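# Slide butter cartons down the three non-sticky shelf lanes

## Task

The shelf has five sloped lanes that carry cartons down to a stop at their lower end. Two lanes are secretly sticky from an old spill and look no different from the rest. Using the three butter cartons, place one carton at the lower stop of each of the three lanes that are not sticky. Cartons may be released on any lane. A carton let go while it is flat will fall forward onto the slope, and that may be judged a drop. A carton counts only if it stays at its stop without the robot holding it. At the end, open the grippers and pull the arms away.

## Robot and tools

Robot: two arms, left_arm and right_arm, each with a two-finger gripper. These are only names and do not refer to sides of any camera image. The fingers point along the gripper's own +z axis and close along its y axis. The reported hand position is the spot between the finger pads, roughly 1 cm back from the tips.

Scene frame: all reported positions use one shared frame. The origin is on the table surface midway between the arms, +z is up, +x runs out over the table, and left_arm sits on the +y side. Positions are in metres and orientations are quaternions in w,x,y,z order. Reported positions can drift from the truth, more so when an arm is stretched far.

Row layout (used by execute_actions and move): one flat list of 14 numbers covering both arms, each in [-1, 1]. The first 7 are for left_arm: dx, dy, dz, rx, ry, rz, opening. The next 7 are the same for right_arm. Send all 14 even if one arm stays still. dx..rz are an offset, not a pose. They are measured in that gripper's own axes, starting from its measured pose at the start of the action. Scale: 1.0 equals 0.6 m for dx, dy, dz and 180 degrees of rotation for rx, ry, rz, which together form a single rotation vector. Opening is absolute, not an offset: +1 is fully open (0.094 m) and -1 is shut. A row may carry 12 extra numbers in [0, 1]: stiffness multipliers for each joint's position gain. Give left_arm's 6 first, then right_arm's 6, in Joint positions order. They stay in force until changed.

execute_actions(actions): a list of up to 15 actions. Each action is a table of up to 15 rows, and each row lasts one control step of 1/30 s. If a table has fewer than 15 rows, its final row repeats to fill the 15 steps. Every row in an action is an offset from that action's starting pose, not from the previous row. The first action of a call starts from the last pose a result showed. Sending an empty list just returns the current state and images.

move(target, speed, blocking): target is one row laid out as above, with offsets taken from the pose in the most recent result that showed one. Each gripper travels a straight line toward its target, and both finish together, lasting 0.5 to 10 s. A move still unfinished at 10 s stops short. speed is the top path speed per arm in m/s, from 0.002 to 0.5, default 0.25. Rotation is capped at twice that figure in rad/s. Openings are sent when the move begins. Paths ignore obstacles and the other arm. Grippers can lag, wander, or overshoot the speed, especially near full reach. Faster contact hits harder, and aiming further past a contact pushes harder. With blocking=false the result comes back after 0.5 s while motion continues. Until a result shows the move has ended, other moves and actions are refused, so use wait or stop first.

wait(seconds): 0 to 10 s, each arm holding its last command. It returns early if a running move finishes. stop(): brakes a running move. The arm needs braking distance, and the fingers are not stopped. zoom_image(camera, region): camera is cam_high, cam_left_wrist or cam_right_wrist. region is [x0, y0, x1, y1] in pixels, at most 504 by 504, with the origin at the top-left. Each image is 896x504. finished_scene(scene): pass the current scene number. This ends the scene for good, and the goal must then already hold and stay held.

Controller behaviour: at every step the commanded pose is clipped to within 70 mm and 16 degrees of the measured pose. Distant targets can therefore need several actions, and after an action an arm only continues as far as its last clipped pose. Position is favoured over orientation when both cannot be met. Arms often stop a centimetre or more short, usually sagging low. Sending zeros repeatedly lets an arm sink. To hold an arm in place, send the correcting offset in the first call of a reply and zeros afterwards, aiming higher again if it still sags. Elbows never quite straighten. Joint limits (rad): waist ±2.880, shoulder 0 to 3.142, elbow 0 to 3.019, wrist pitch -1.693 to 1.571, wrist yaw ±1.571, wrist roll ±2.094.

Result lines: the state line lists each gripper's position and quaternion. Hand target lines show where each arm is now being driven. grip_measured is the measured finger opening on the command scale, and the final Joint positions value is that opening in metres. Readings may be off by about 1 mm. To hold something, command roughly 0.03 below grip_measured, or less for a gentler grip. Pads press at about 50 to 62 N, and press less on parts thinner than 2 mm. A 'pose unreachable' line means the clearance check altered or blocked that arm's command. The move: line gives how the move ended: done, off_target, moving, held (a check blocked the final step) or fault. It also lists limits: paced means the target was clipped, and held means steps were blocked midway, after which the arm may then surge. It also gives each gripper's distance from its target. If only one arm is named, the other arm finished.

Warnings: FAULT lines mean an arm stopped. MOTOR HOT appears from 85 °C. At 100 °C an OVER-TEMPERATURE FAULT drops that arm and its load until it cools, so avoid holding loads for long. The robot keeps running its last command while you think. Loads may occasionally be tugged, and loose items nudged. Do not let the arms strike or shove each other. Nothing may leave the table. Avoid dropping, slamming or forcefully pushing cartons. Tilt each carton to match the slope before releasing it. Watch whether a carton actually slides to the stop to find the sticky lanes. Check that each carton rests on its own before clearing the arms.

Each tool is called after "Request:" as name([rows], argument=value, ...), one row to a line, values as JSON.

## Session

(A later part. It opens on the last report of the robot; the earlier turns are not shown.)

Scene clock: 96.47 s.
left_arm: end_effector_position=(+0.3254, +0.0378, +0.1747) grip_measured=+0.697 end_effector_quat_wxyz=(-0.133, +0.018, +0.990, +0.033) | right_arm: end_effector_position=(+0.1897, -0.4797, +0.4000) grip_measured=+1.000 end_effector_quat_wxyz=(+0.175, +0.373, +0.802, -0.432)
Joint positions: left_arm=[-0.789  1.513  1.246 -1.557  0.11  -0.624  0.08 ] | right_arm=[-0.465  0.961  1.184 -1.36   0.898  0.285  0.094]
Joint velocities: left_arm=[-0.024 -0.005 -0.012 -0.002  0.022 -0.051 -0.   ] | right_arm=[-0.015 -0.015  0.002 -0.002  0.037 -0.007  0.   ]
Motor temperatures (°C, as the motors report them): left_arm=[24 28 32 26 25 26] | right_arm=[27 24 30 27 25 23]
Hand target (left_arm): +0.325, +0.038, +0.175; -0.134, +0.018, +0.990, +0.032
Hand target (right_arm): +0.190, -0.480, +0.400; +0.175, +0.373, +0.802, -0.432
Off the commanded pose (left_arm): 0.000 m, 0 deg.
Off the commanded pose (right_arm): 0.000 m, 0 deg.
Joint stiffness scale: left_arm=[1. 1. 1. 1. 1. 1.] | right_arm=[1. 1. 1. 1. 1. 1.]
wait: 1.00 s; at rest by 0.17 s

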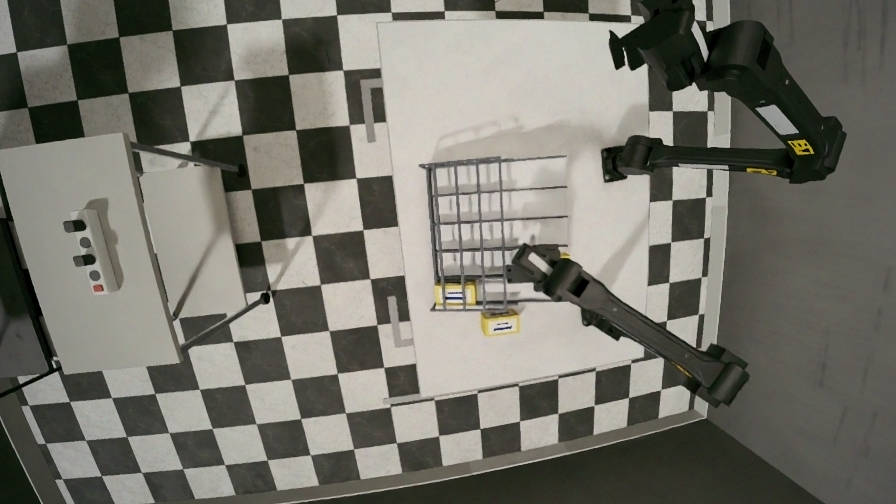

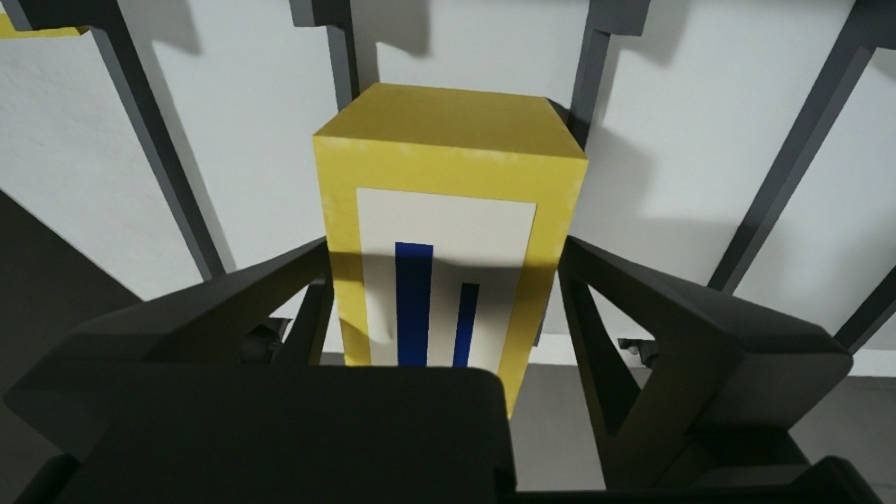

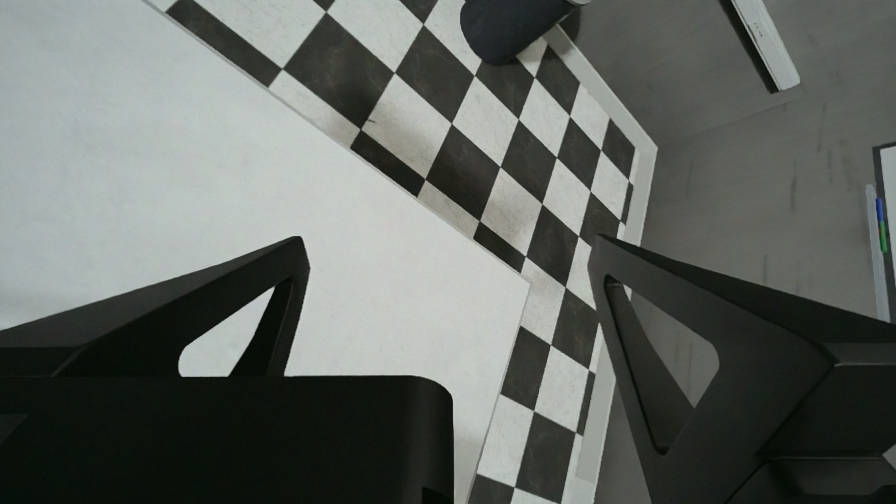

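Sticky. Regrasp, move to next lane.

Request:
move(target=[0,0,0,0,0,0,0.29,0,0,0,0,0,0,1])

Request:
move(target=[0,0,-0.09,0,0,0,0.29,0,0,0,0,0,0,1], speed=0.08)

Request:
move(target=[-0.02,-0.165,-0.04,0.02,-0.02,0,0.29,0,0,0,0,0,0,1], speed=0.08)

Scene clock: 100.53 s.
left_arm: end_effector_position=(+0.3258, +0.0389, +0.1748) grip_measured=+0.333 end_effector_quat_wxyz=(-0.132, +0.018, +0.990, +0.035) | right_arm: end_effector_position=(+0.1897, -0.4797, +0.4000) grip_measured=+1.000 end_effector_quat_wxyz=(+0.175, +0.373, +0.802, -0.432)
Joint positions: left_arm=[-0.788  1.513  1.246 -1.558  0.105 -0.624  0.063] | right_arm=[-0.465  0.961  1.184 -1.36   0.898  0.285  0.094]
Joint velocities: left_arm=[ 0.005 -0.005 -0.007  0.012 -0.066  0.007  0.   ] | right_arm=[-0.015 -0.005  0.012 -0.002  0.022 -0.037  0.   ]
Motor temperatures (°C, as the motors report them): left_arm=[24 28 31 26 25 26] | right_arm=[27 24 30 27 25 23]
Hand target (left_arm): +0.325, +0.038, +0.175; -0.133, +0.018, +0.990, +0.033
Hand target (right_arm): +0.190, -0.480, +0.400; +0.175, +0.373, +0.802, -0.432
Off the commanded pose (left_arm): 0.001 m, 0 deg.
Off the commanded pose (right_arm): 0.000 m, 0 deg.
Joint stiffness scale: left_arm=[1. 1. 1. 1. 1. 1.] | right_arm=[1. 1. 1. 1. 1. 1.]
move: done

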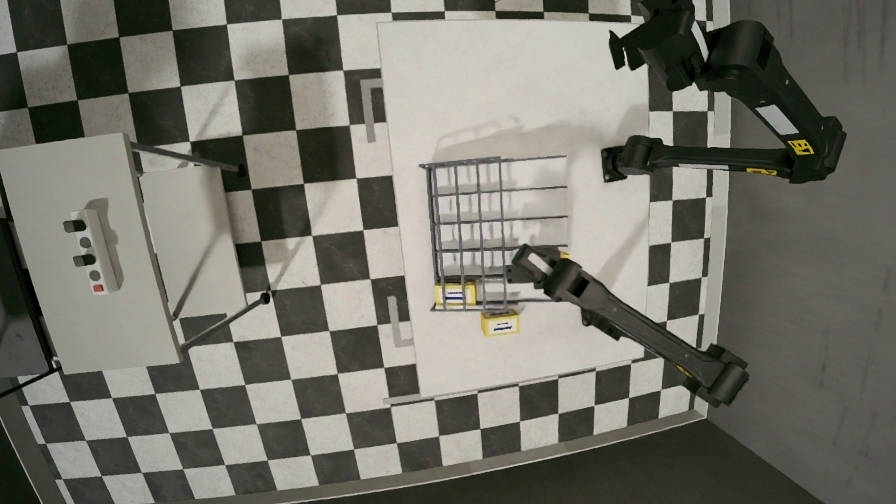

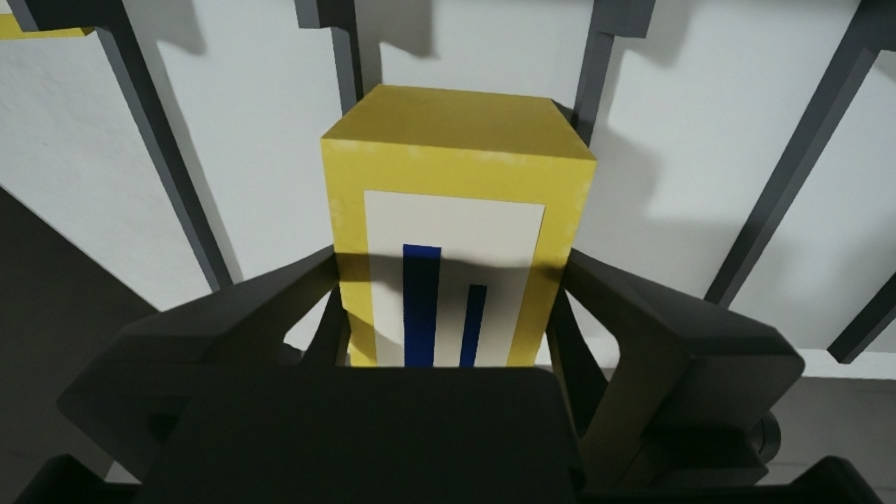

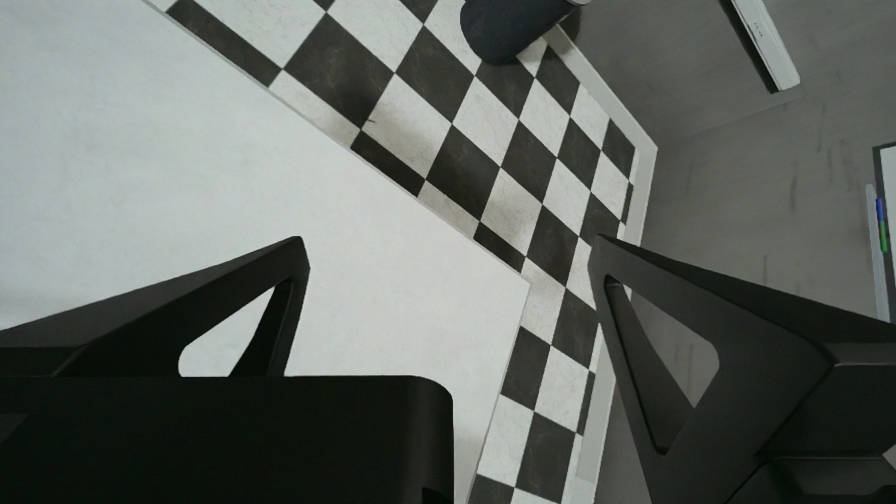

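Scene clock: 101.57 s.
left_arm: end_effector_position=(+0.3276, +0.0397, +0.2025) grip_measured=+0.333 end_effector_quat_wxyz=(-0.141, +0.016, +0.989, +0.044) | right_arm: end_effector_position=(+0.1897, -0.4797, +0.4000) grip_measured=+1.000 end_effector_quat_wxyz=(+0.175, +0.373, +0.802, -0.432)
Joint positions: left_arm=[-0.786  1.514  1.318 -1.654  0.101 -0.624  0.063] | right_arm=[-0.465  0.961  1.184 -1.36   0.898  0.285  0.094]
Joint velocities: left_arm=[-0.005 -0.005 -0.017 -0.012 -0.051  0.022 -0.   ] | right_arm=[-0.005 -0.015  0.002 -0.007 -0.081 -0.007  0.   ]
Motor temperatures (°C, as the motors report them): left_arm=[24 28 32 26 25 26] | right_arm=[27 24 30 27 25 23]
Hand target (left_arm): +0.339, +0.036, +0.226; -0.127, +0.018, +0.991, +0.031
Hand target (right_arm): +0.190, -0.480, +0.400; +0.175, +0.373, +0.802, -0.432
Off the commanded pose (left_arm): 0.028 m, 1 deg.
Off the commanded pose (right_arm): 0.000 m, 0 deg.
Joint stiffness scale: left_arm=[1. 1. 1. 1. 1. 1.] | right_arm=[1. 1. 1. 1. 1. 1.]
joint sent to its limit (left arm) — the command would take joint 4 (wrist pitch) past its lower limit, so that joint was sent only as far as its limit.
move: off_target (left_arm)

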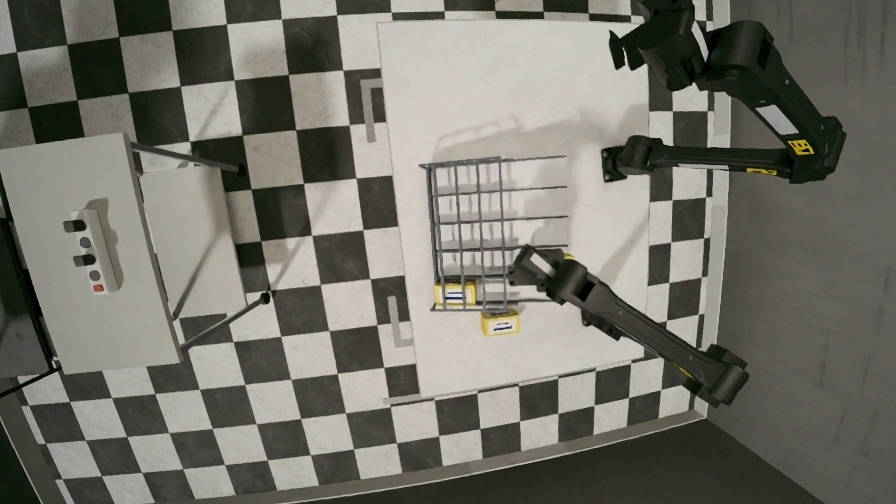

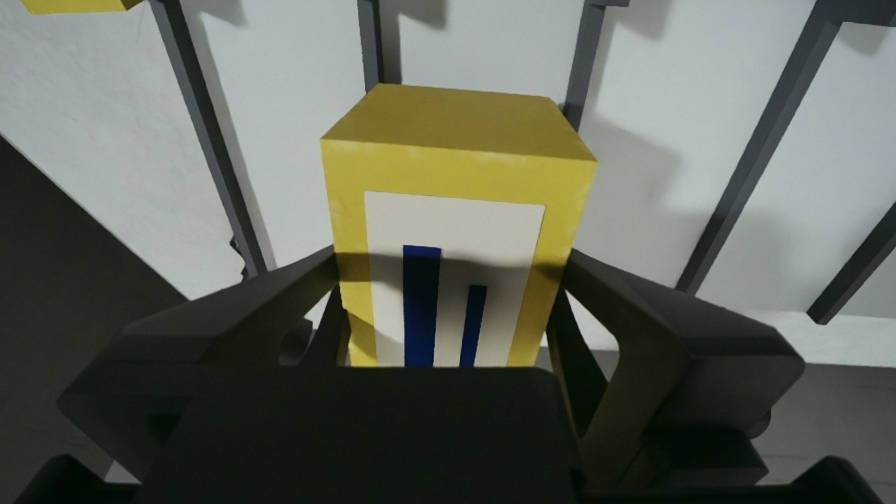

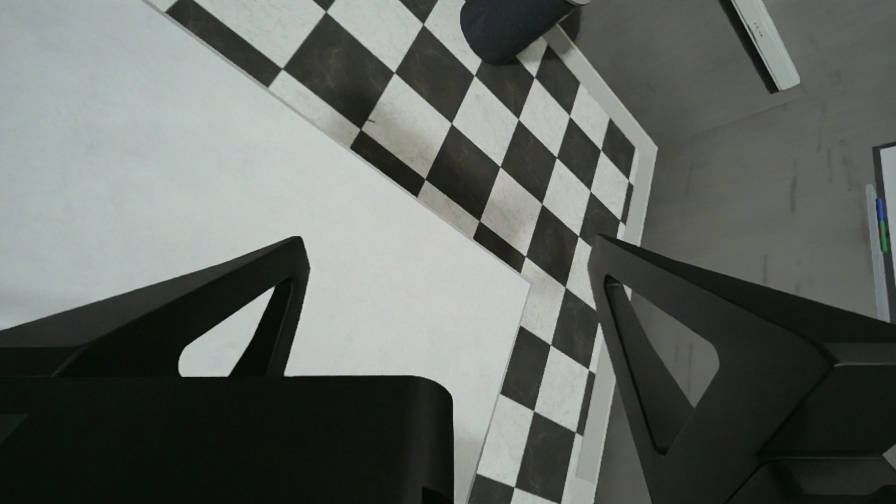

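Scene clock: 103.20 s.
left_arm: end_effector_position=(+0.3273, -0.0418, +0.1917) grip_measured=+0.333 end_effector_quat_wxyz=(-0.135, +0.016, +0.990, +0.038) | right_arm: end_effector_position=(+0.1897, -0.4797, +0.4000) grip_measured=+1.000 end_effector_quat_wxyz=(+0.175, +0.373, +0.802, -0.432)
Joint positions: left_arm=[-0.92   1.646  1.45  -1.622  0.137 -0.757  0.063] | right_arm=[-0.465  0.961  1.184 -1.36   0.898  0.285  0.094]
Joint velocities: left_arm=[-0.005 -0.005  0.012 -0.027  0.081  0.007 -0.001] | right_arm=[ 0.005 -0.005 -0.002 -0.012 -0.066 -0.051  0.   ]
Motor temperatures (°C, as the motors report them): left_arm=[24 28 32 26 25 26] | right_arm=[27 24 30 27 25 23]
Hand target (left_arm): +0.340, -0.061, +0.214; -0.110, +0.013, +0.994, +0.012
Hand target (right_arm): +0.190, -0.480, +0.400; +0.175, +0.373, +0.802, -0.432
Off the commanded pose (left_arm): 0.033 m, 4 deg.
Off the commanded pose (right_arm): 0.000 m, 0 deg.
Joint stiffness scale: left_arm=[1. 1. 1. 1. 1. 1.] | right_arm=[1. 1. 1. 1. 1. 1.]
move: off_target (left_arm)

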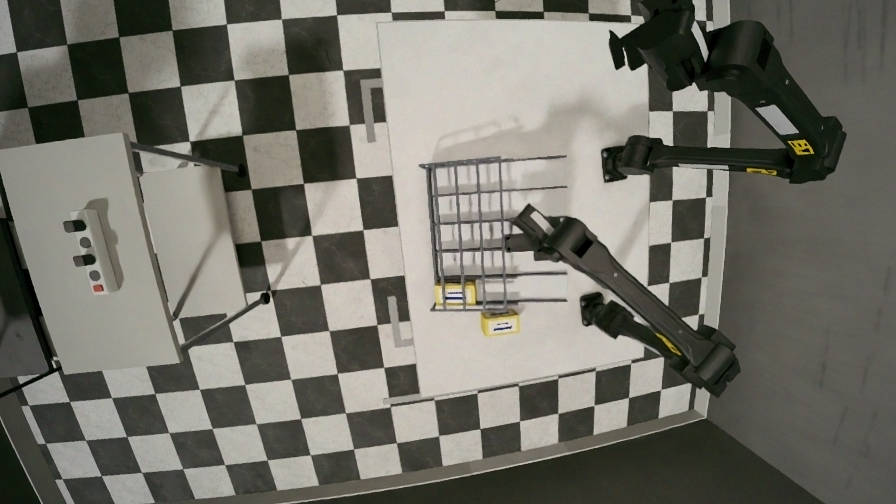

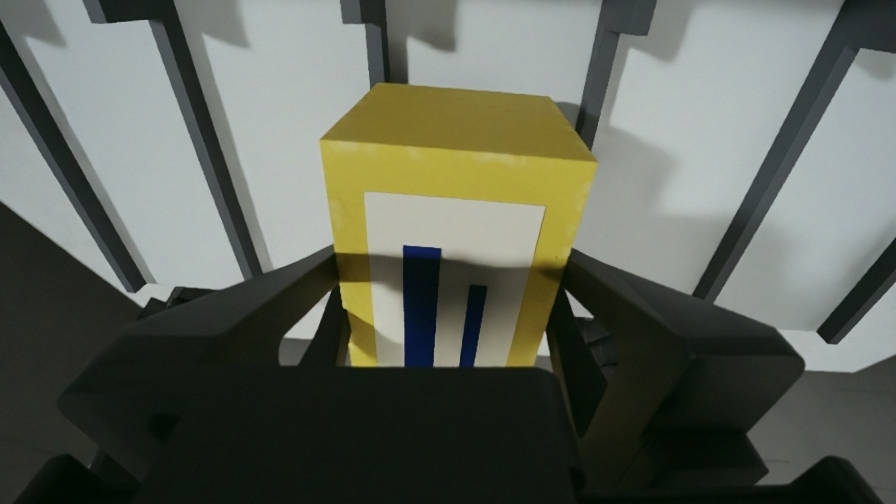

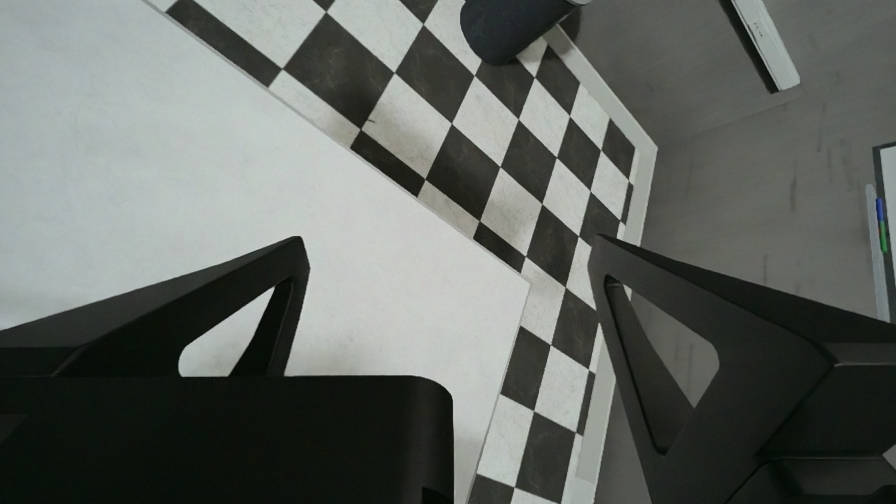

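Request:
move(target=[-0.01,-0.04,-0.035,0.01,-0.01,0,0.29,0,0,0,0,0,0,1], speed=0.04)

Request:
move(target=[0,0,0.05,0,0,0,0.29,0,0,0,0,0,0,1], speed=0.03)

Request:
move(target=[0,0,0,0,0,0,0.7,0,0,0,0,0,0,1])

Request:
wait(seconds=1)

Scene clock: 107.73 s.
left_arm: end_effector_position=(+0.3280, -0.0490, +0.1865) grip_measured=+0.333 end_effector_quat_wxyz=(-0.138, +0.015, +0.989, +0.043) | right_arm: end_effector_position=(+0.1897, -0.4797, +0.4000) grip_measured=+1.000 end_effector_quat_wxyz=(+0.175, +0.373, +0.802, -0.432)
Joint positions: left_arm=[-0.93   1.67   1.465 -1.622  0.137 -0.767  0.063] | right_arm=[-0.465  0.961  1.184 -1.36   0.898  0.285  0.094]
Joint velocities: left_arm=[-0.015 -0.005  0.017 -0.012  0.007 -0.037 -0.   ] | right_arm=[-0.005 -0.005 -0.012 -0.022  0.007 -0.037  0.   ]
Motor temperatures (°C, as the motors report them): left_arm=[24 28 33 26 25 26] | right_arm=[27 24 30 27 25 23]
Hand target (left_arm): +0.337, -0.066, +0.209; -0.120, +0.014, +0.992, +0.022
Hand target (right_arm): +0.190, -0.480, +0.400; +0.175, +0.373, +0.802, -0.432
Off the commanded pose (left_arm): 0.030 m, 3 deg.
Off the commanded pose (right_arm): 0.000 m, 0 deg.
Joint stiffness scale: left_arm=[1. 1. 1. 1. 1. 1.] | right_arm=[1. 1. 1. 1. 1. 1.]
move: off_target (left_arm)

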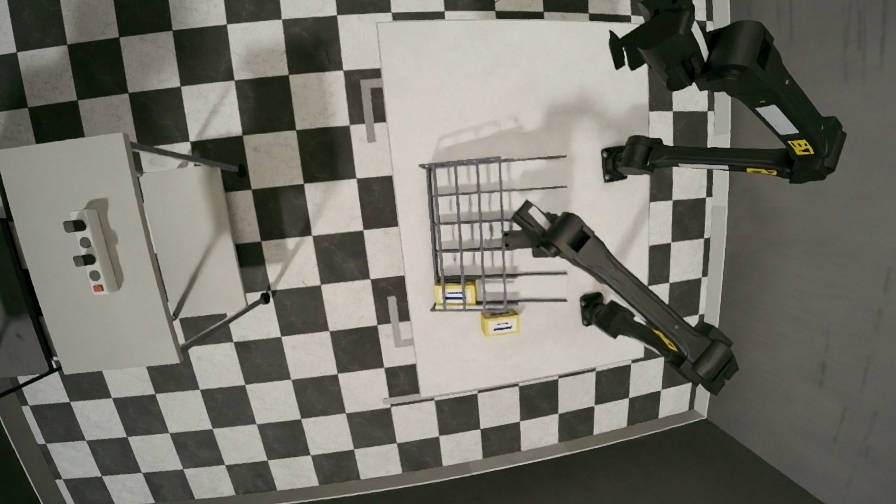

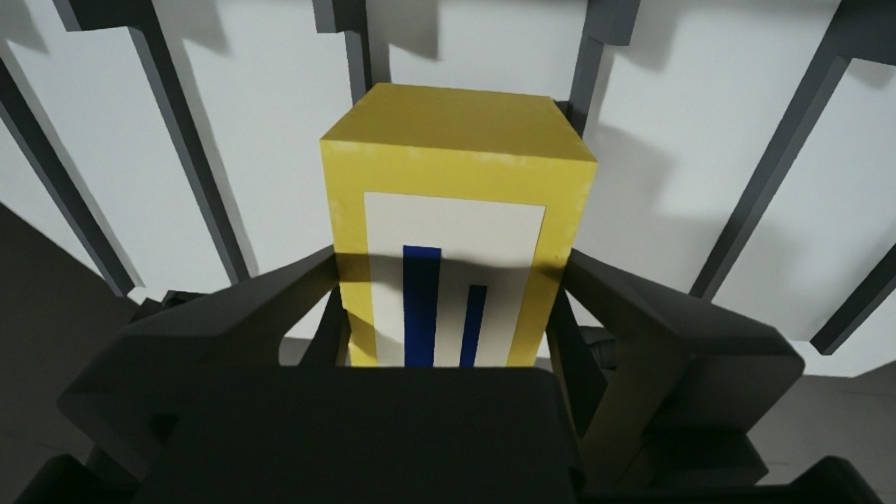

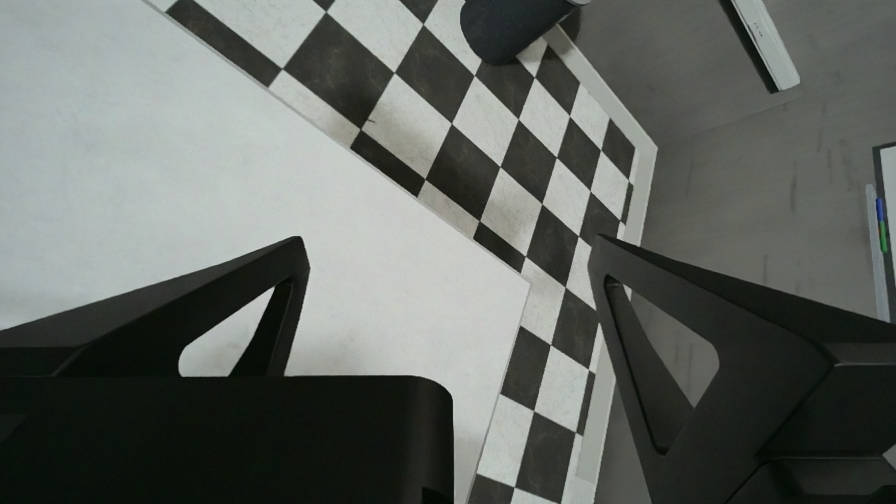

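Scene clock: 108.97 s.
left_arm: end_effector_position=(+0.3266, -0.0476, +0.1724) grip_measured=+0.333 end_effector_quat_wxyz=(-0.129, +0.016, +0.991, +0.034) | right_arm: end_effector_position=(+0.1897, -0.4797, +0.4000) grip_measured=+1.000 end_effector_quat_wxyz=(+0.175, +0.373, +0.802, -0.432)
Joint positions: left_arm=[-0.93   1.657  1.414 -1.558  0.138 -0.768  0.063] | right_arm=[-0.465  0.961  1.184 -1.36   0.898  0.285  0.094]
Joint velocities: left_arm=[-0.015 -0.005 -0.012 -0.007  0.051 -0.022  0.   ] | right_arm=[-0.024 -0.005 -0.017 -0.002  0.007  0.022  0.   ]
Motor temperatures (°C, as the motors report them): left_arm=[24 28 33 26 25 26] | right_arm=[27 24 30 27 25 23]
Hand target (left_arm): +0.319, -0.046, +0.158; -0.138, +0.015, +0.989, +0.043
Hand target (right_arm): +0.190, -0.480, +0.400; +0.175, +0.373, +0.802, -0.432
Off the commanded pose (left_arm): 0.016 m, 1 deg.
Off the commanded pose (right_arm): 0.000 m, 0 deg.
Joint stiffness scale: left_arm=[1. 1. 1. 1. 1. 1.] | right_arm=[1. 1. 1. 1. 1. 1.]
move: off_target (left_arm)

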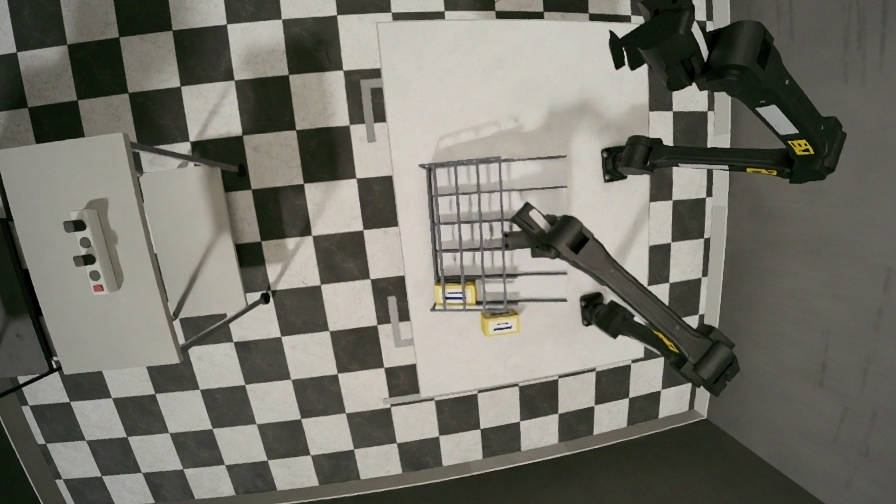

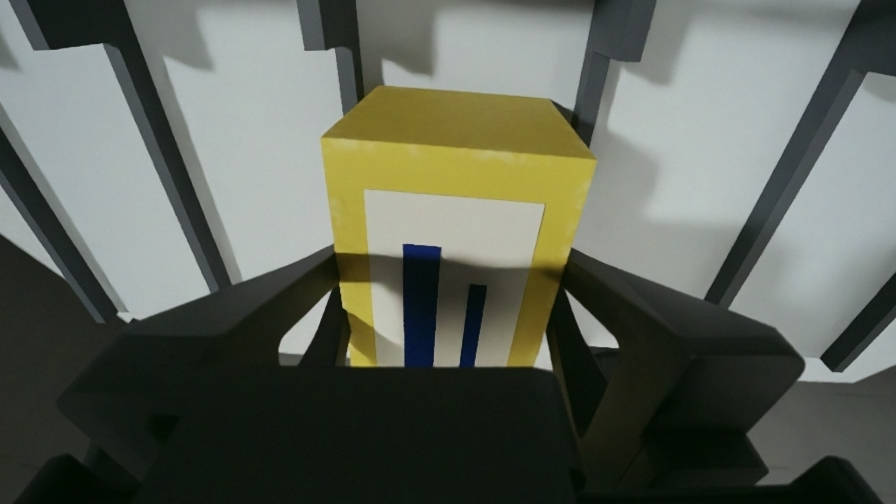

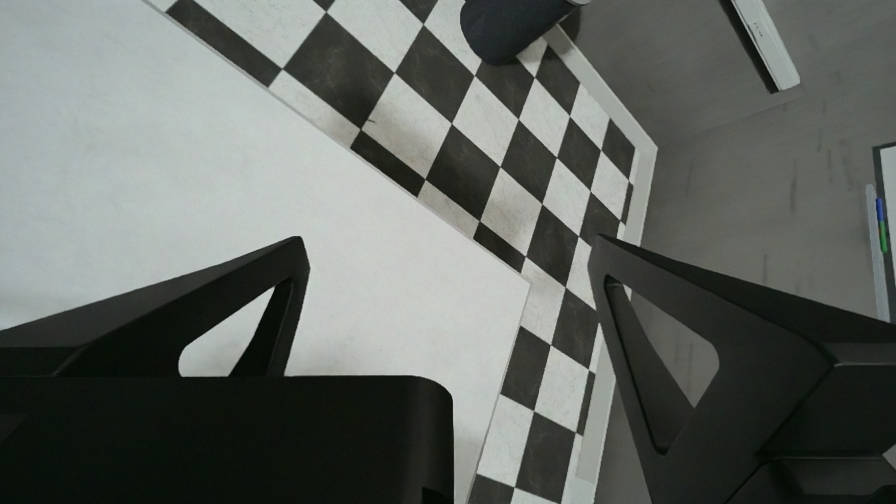

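Scene clock: 109.47 s.
left_arm: end_effector_position=(+0.3266, -0.0475, +0.1728) grip_measured=+0.697 end_effector_quat_wxyz=(-0.128, +0.016, +0.991, +0.033) | right_arm: end_effector_position=(+0.1897, -0.4797, +0.4000) grip_measured=+1.000 end_effector_quat_wxyz=(+0.175, +0.373, +0.802, -0.432)
Joint positions: left_arm=[-0.93   1.656  1.414 -1.558  0.137 -0.768  0.08 ] | right_arm=[-0.465  0.961  1.184 -1.36   0.898  0.285  0.094]
Joint velocities: left_arm=[-0.015 -0.015 -0.007  0.012 -0.051 -0.066 -0.001] | right_arm=[-0.015 -0.015 -0.007 -0.002 -0.022  0.022  0.   ]
Motor temperatures (°C, as the motors report them): left_arm=[24 28 33 26 25 26] | right_arm=[27 24 30 27 25 23]
Hand target (left_arm): +0.327, -0.048, +0.172; -0.129, +0.016, +0.991, +0.034
Hand target (right_arm): +0.190, -0.480, +0.400; +0.175, +0.373, +0.802, -0.432
Off the commanded pose (left_arm): 0.000 m, 0 deg.
Off the commanded pose (right_arm): 0.000 m, 0 deg.
Joint stiffness scale: left_arm=[1. 1. 1. 1. 1. 1.] | right_arm=[1. 1. 1. 1. 1. 1.]
move: done

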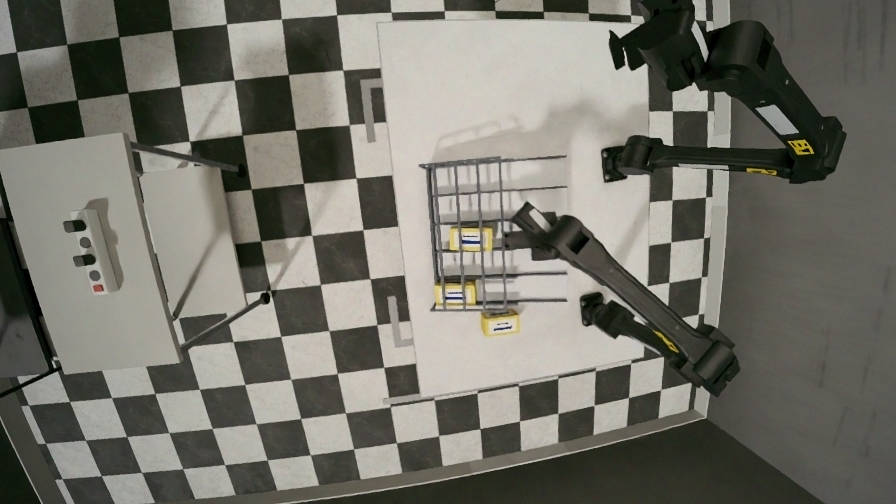

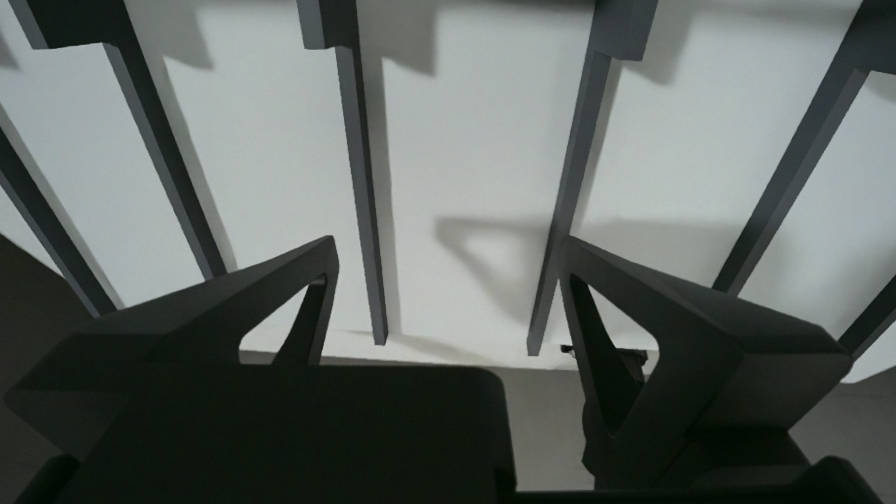

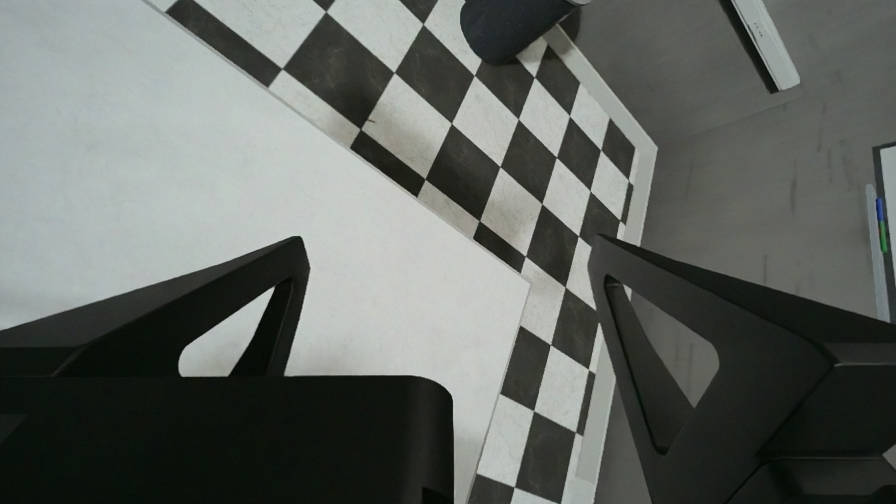

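Scene clock: 110.47 s.
left_arm: end_effector_position=(+0.3266, -0.0475, +0.1728) grip_measured=+0.697 end_effector_quat_wxyz=(-0.128, +0.016, +0.991, +0.033) | right_arm: end_effector_position=(+0.1897, -0.4797, +0.4000) grip_measured=+1.000 end_effector_quat_wxyz=(+0.175, +0.373, +0.802, -0.432)
Joint positions: left_arm=[-0.93   1.656  1.414 -1.558  0.137 -0.768  0.08 ] | right_arm=[-0.465  0.961  1.184 -1.36   0.898  0.285  0.094]
Joint velocities: left_arm=[ 0.005 -0.015  0.002 -0.032 -0.007  0.022  0.   ] | right_arm=[-0.005 -0.005 -0.012 -0.012 -0.022 -0.007  0.   ]
Motor temperatures (°C, as the motors report them): left_arm=[24 28 32 26 25 26] | right_arm=[27 24 30 27 25 23]
Hand target (left_arm): +0.327, -0.048, +0.172; -0.129, +0.016, +0.991, +0.034
Hand target (right_arm): +0.190, -0.480, +0.400; +0.175, +0.373, +0.802, -0.432
Off the commanded pose (left_arm): 0.000 m, 0 deg.
Off the commanded pose (right_arm): 0.000 m, 0 deg.
Joint stiffness scale: left_arm=[1. 1. 1. 1. 1. 1.] | right_arm=[1. 1. 1. 1. 1. 1.]
wait: 1.00 s; at rest by 0.17 s

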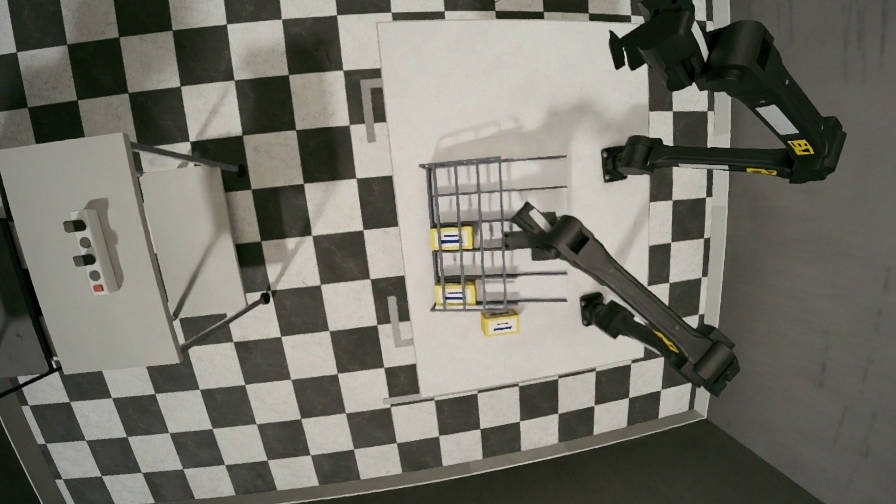

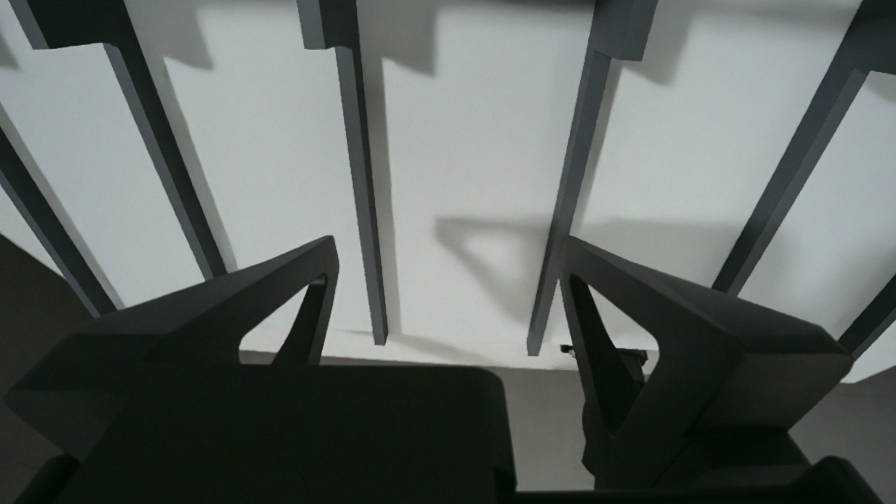

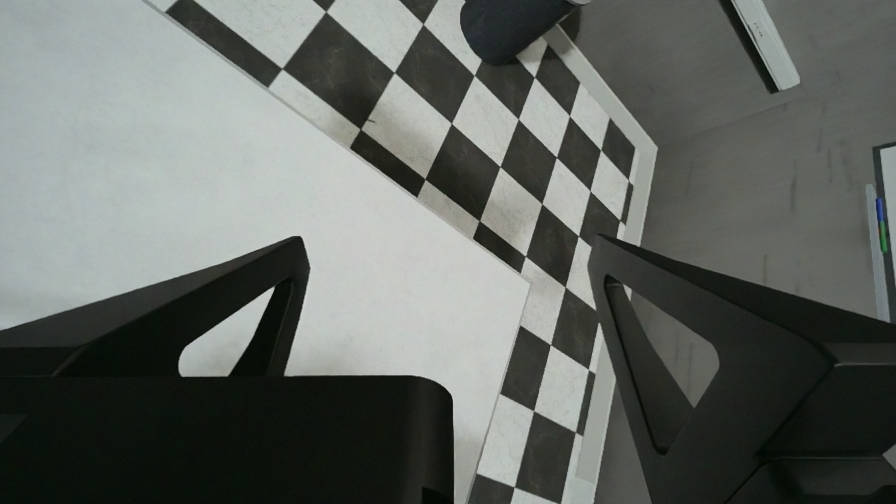

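Request:
move(target=[0.04,0,-0.15,0.02,-0.08,0,1,0,0,0,0,0,0,1], speed=0.15)

Request:
move(target=[-0.17,0.55,-0.03,0,0,0,1,0,0,0,0,0,0,1])

Scene clock: 114.03 s.
left_arm: end_effector_position=(+0.3239, -0.0443, +0.2508) grip_measured=+1.000 end_effector_quat_wxyz=(-0.014, +0.019, +1.000, +0.009) | right_arm: end_effector_position=(+0.1897, -0.4797, +0.4000) grip_measured=+1.000 end_effector_quat_wxyz=(+0.175, +0.373, +0.802, -0.432)
Joint positions: left_arm=[-0.98   1.492  1.447 -1.558  0.008 -0.828  0.094] | right_arm=[-0.465  0.961  1.184 -1.36   0.898  0.285  0.094]
Joint velocities: left_arm=[-0.024  0.005 -0.012  0.002  0.037 -0.051  0.   ] | right_arm=[-0.015 -0.005  0.002  0.002 -0.037  0.022  0.   ]
Motor temperatures (°C, as the motors report them): left_arm=[24 29 32 26 25 26] | right_arm=[27 24 30 27 25 23]
Hand target (left_arm): +0.327, -0.053, +0.267; -0.004, +0.016, +1.000, -0.000
Hand target (right_arm): +0.190, -0.480, +0.400; +0.175, +0.373, +0.802, -0.432
Off the commanded pose (left_arm): 0.018 m, 2 deg.
Off the commanded pose (right_arm): 0.000 m, 0 deg.
Joint stiffness scale: left_arm=[1. 1. 1. 1. 1. 1.] | right_arm=[1. 1. 1. 1. 1. 1.]
move: off_target (left_arm)

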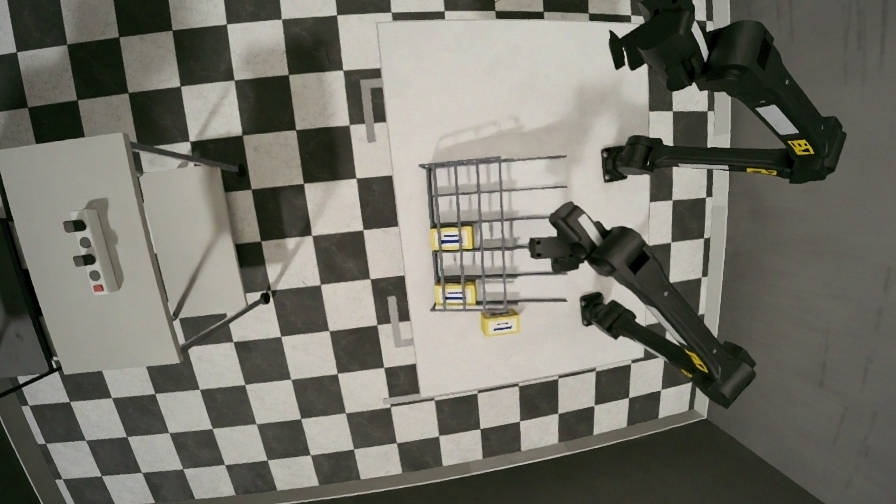

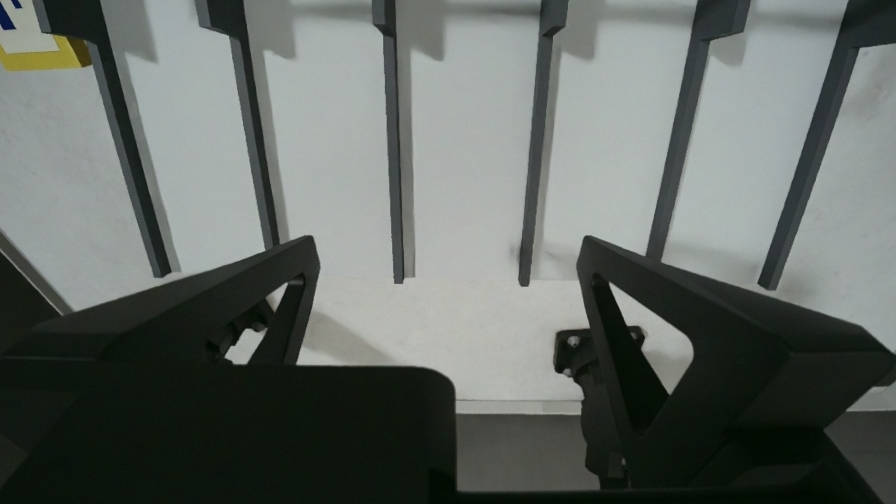

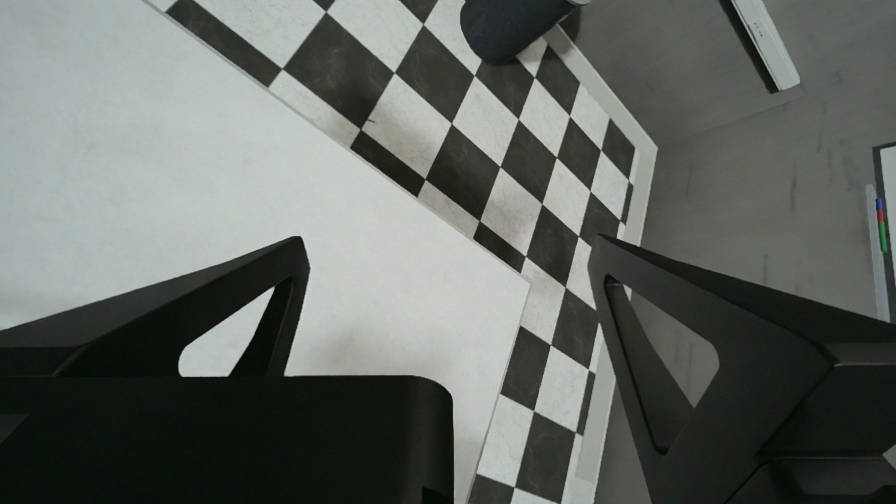

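Scene clock: 116.03 s.
left_arm: end_effector_position=(+0.4290, +0.2885, +0.2560) grip_measured=+1.000 end_effector_quat_wxyz=(-0.026, +0.007, +1.000, +0.013) | right_arm: end_effector_position=(+0.1897, -0.4797, +0.4000) grip_measured=+1.000 end_effector_quat_wxyz=(+0.175, +0.373, +0.802, -0.432)
Joint positions: left_arm=[-0.121  1.376  1.34  -1.587 -0.025  0.007  0.094] | right_arm=[-0.465  0.961  1.184 -1.36   0.898  0.285  0.094]
Joint velocities: left_arm=[-0.024 -0.005 -0.007 -0.007 -0.037  0.051  0.   ] | right_arm=[-0.005  0.005 -0.012  0.017  0.007 -0.037  0.   ]
Motor temperatures (°C, as the motors report them): left_arm=[24 28 32 26 25 26] | right_arm=[27 24 30 27 25 23]
Hand target (left_arm): +0.440, +0.286, +0.272; -0.014, +0.019, +1.000, +0.012
Hand target (right_arm): +0.190, -0.480, +0.400; +0.175, +0.373, +0.802, -0.432
Off the commanded pose (left_arm): 0.020 m, 2 deg.
Off the commanded pose (right_arm): 0.000 m, 0 deg.
Joint stiffness scale: left_arm=[1. 1. 1. 1. 1. 1.] | right_arm=[1. 1. 1. 1. 1. 1.]
move: off_target (left_arm)

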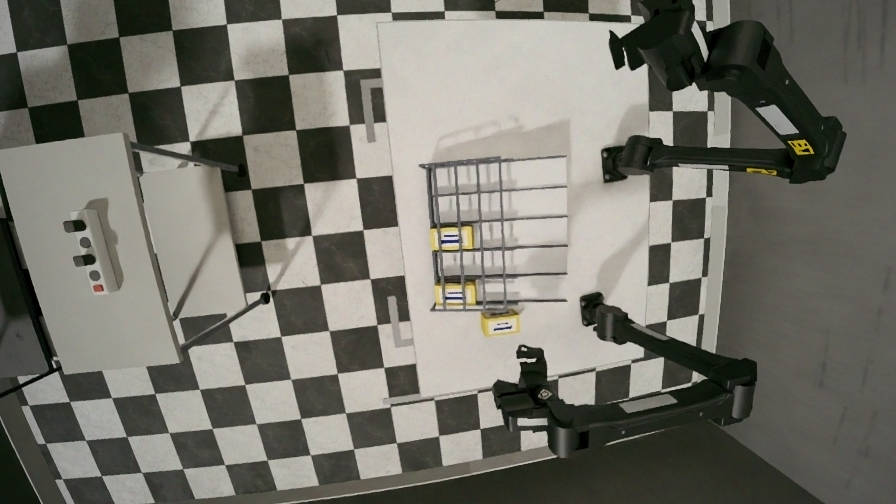

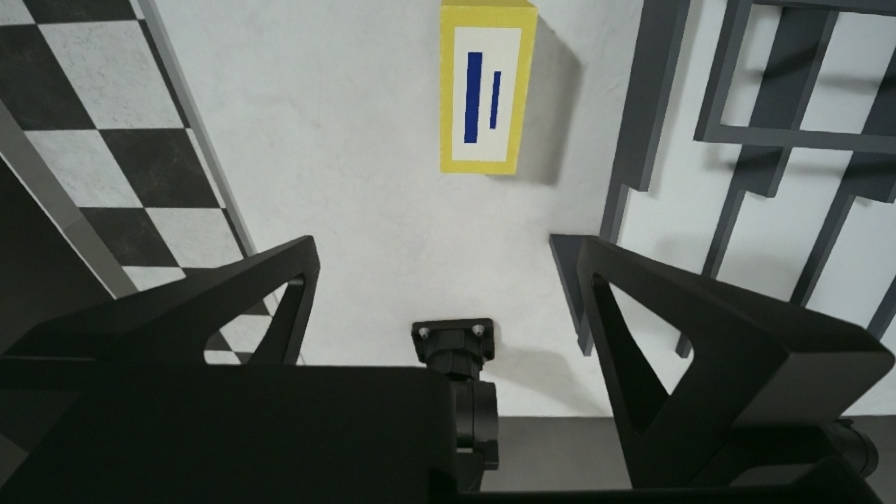

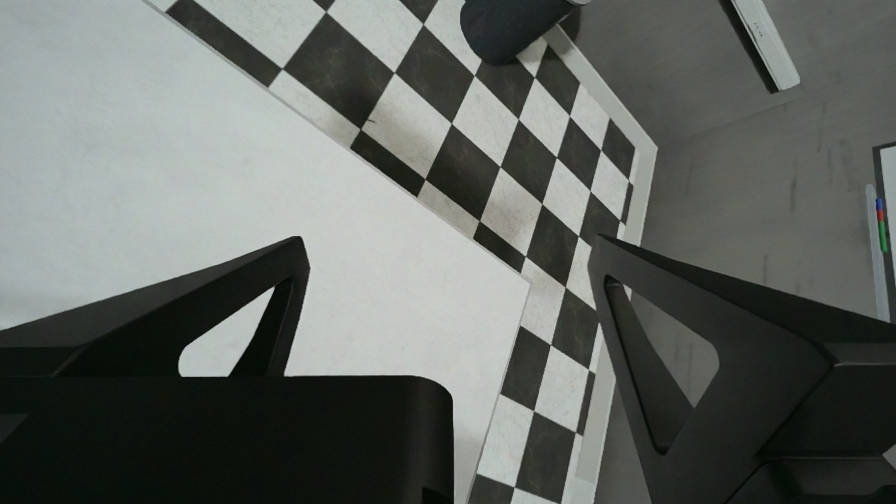

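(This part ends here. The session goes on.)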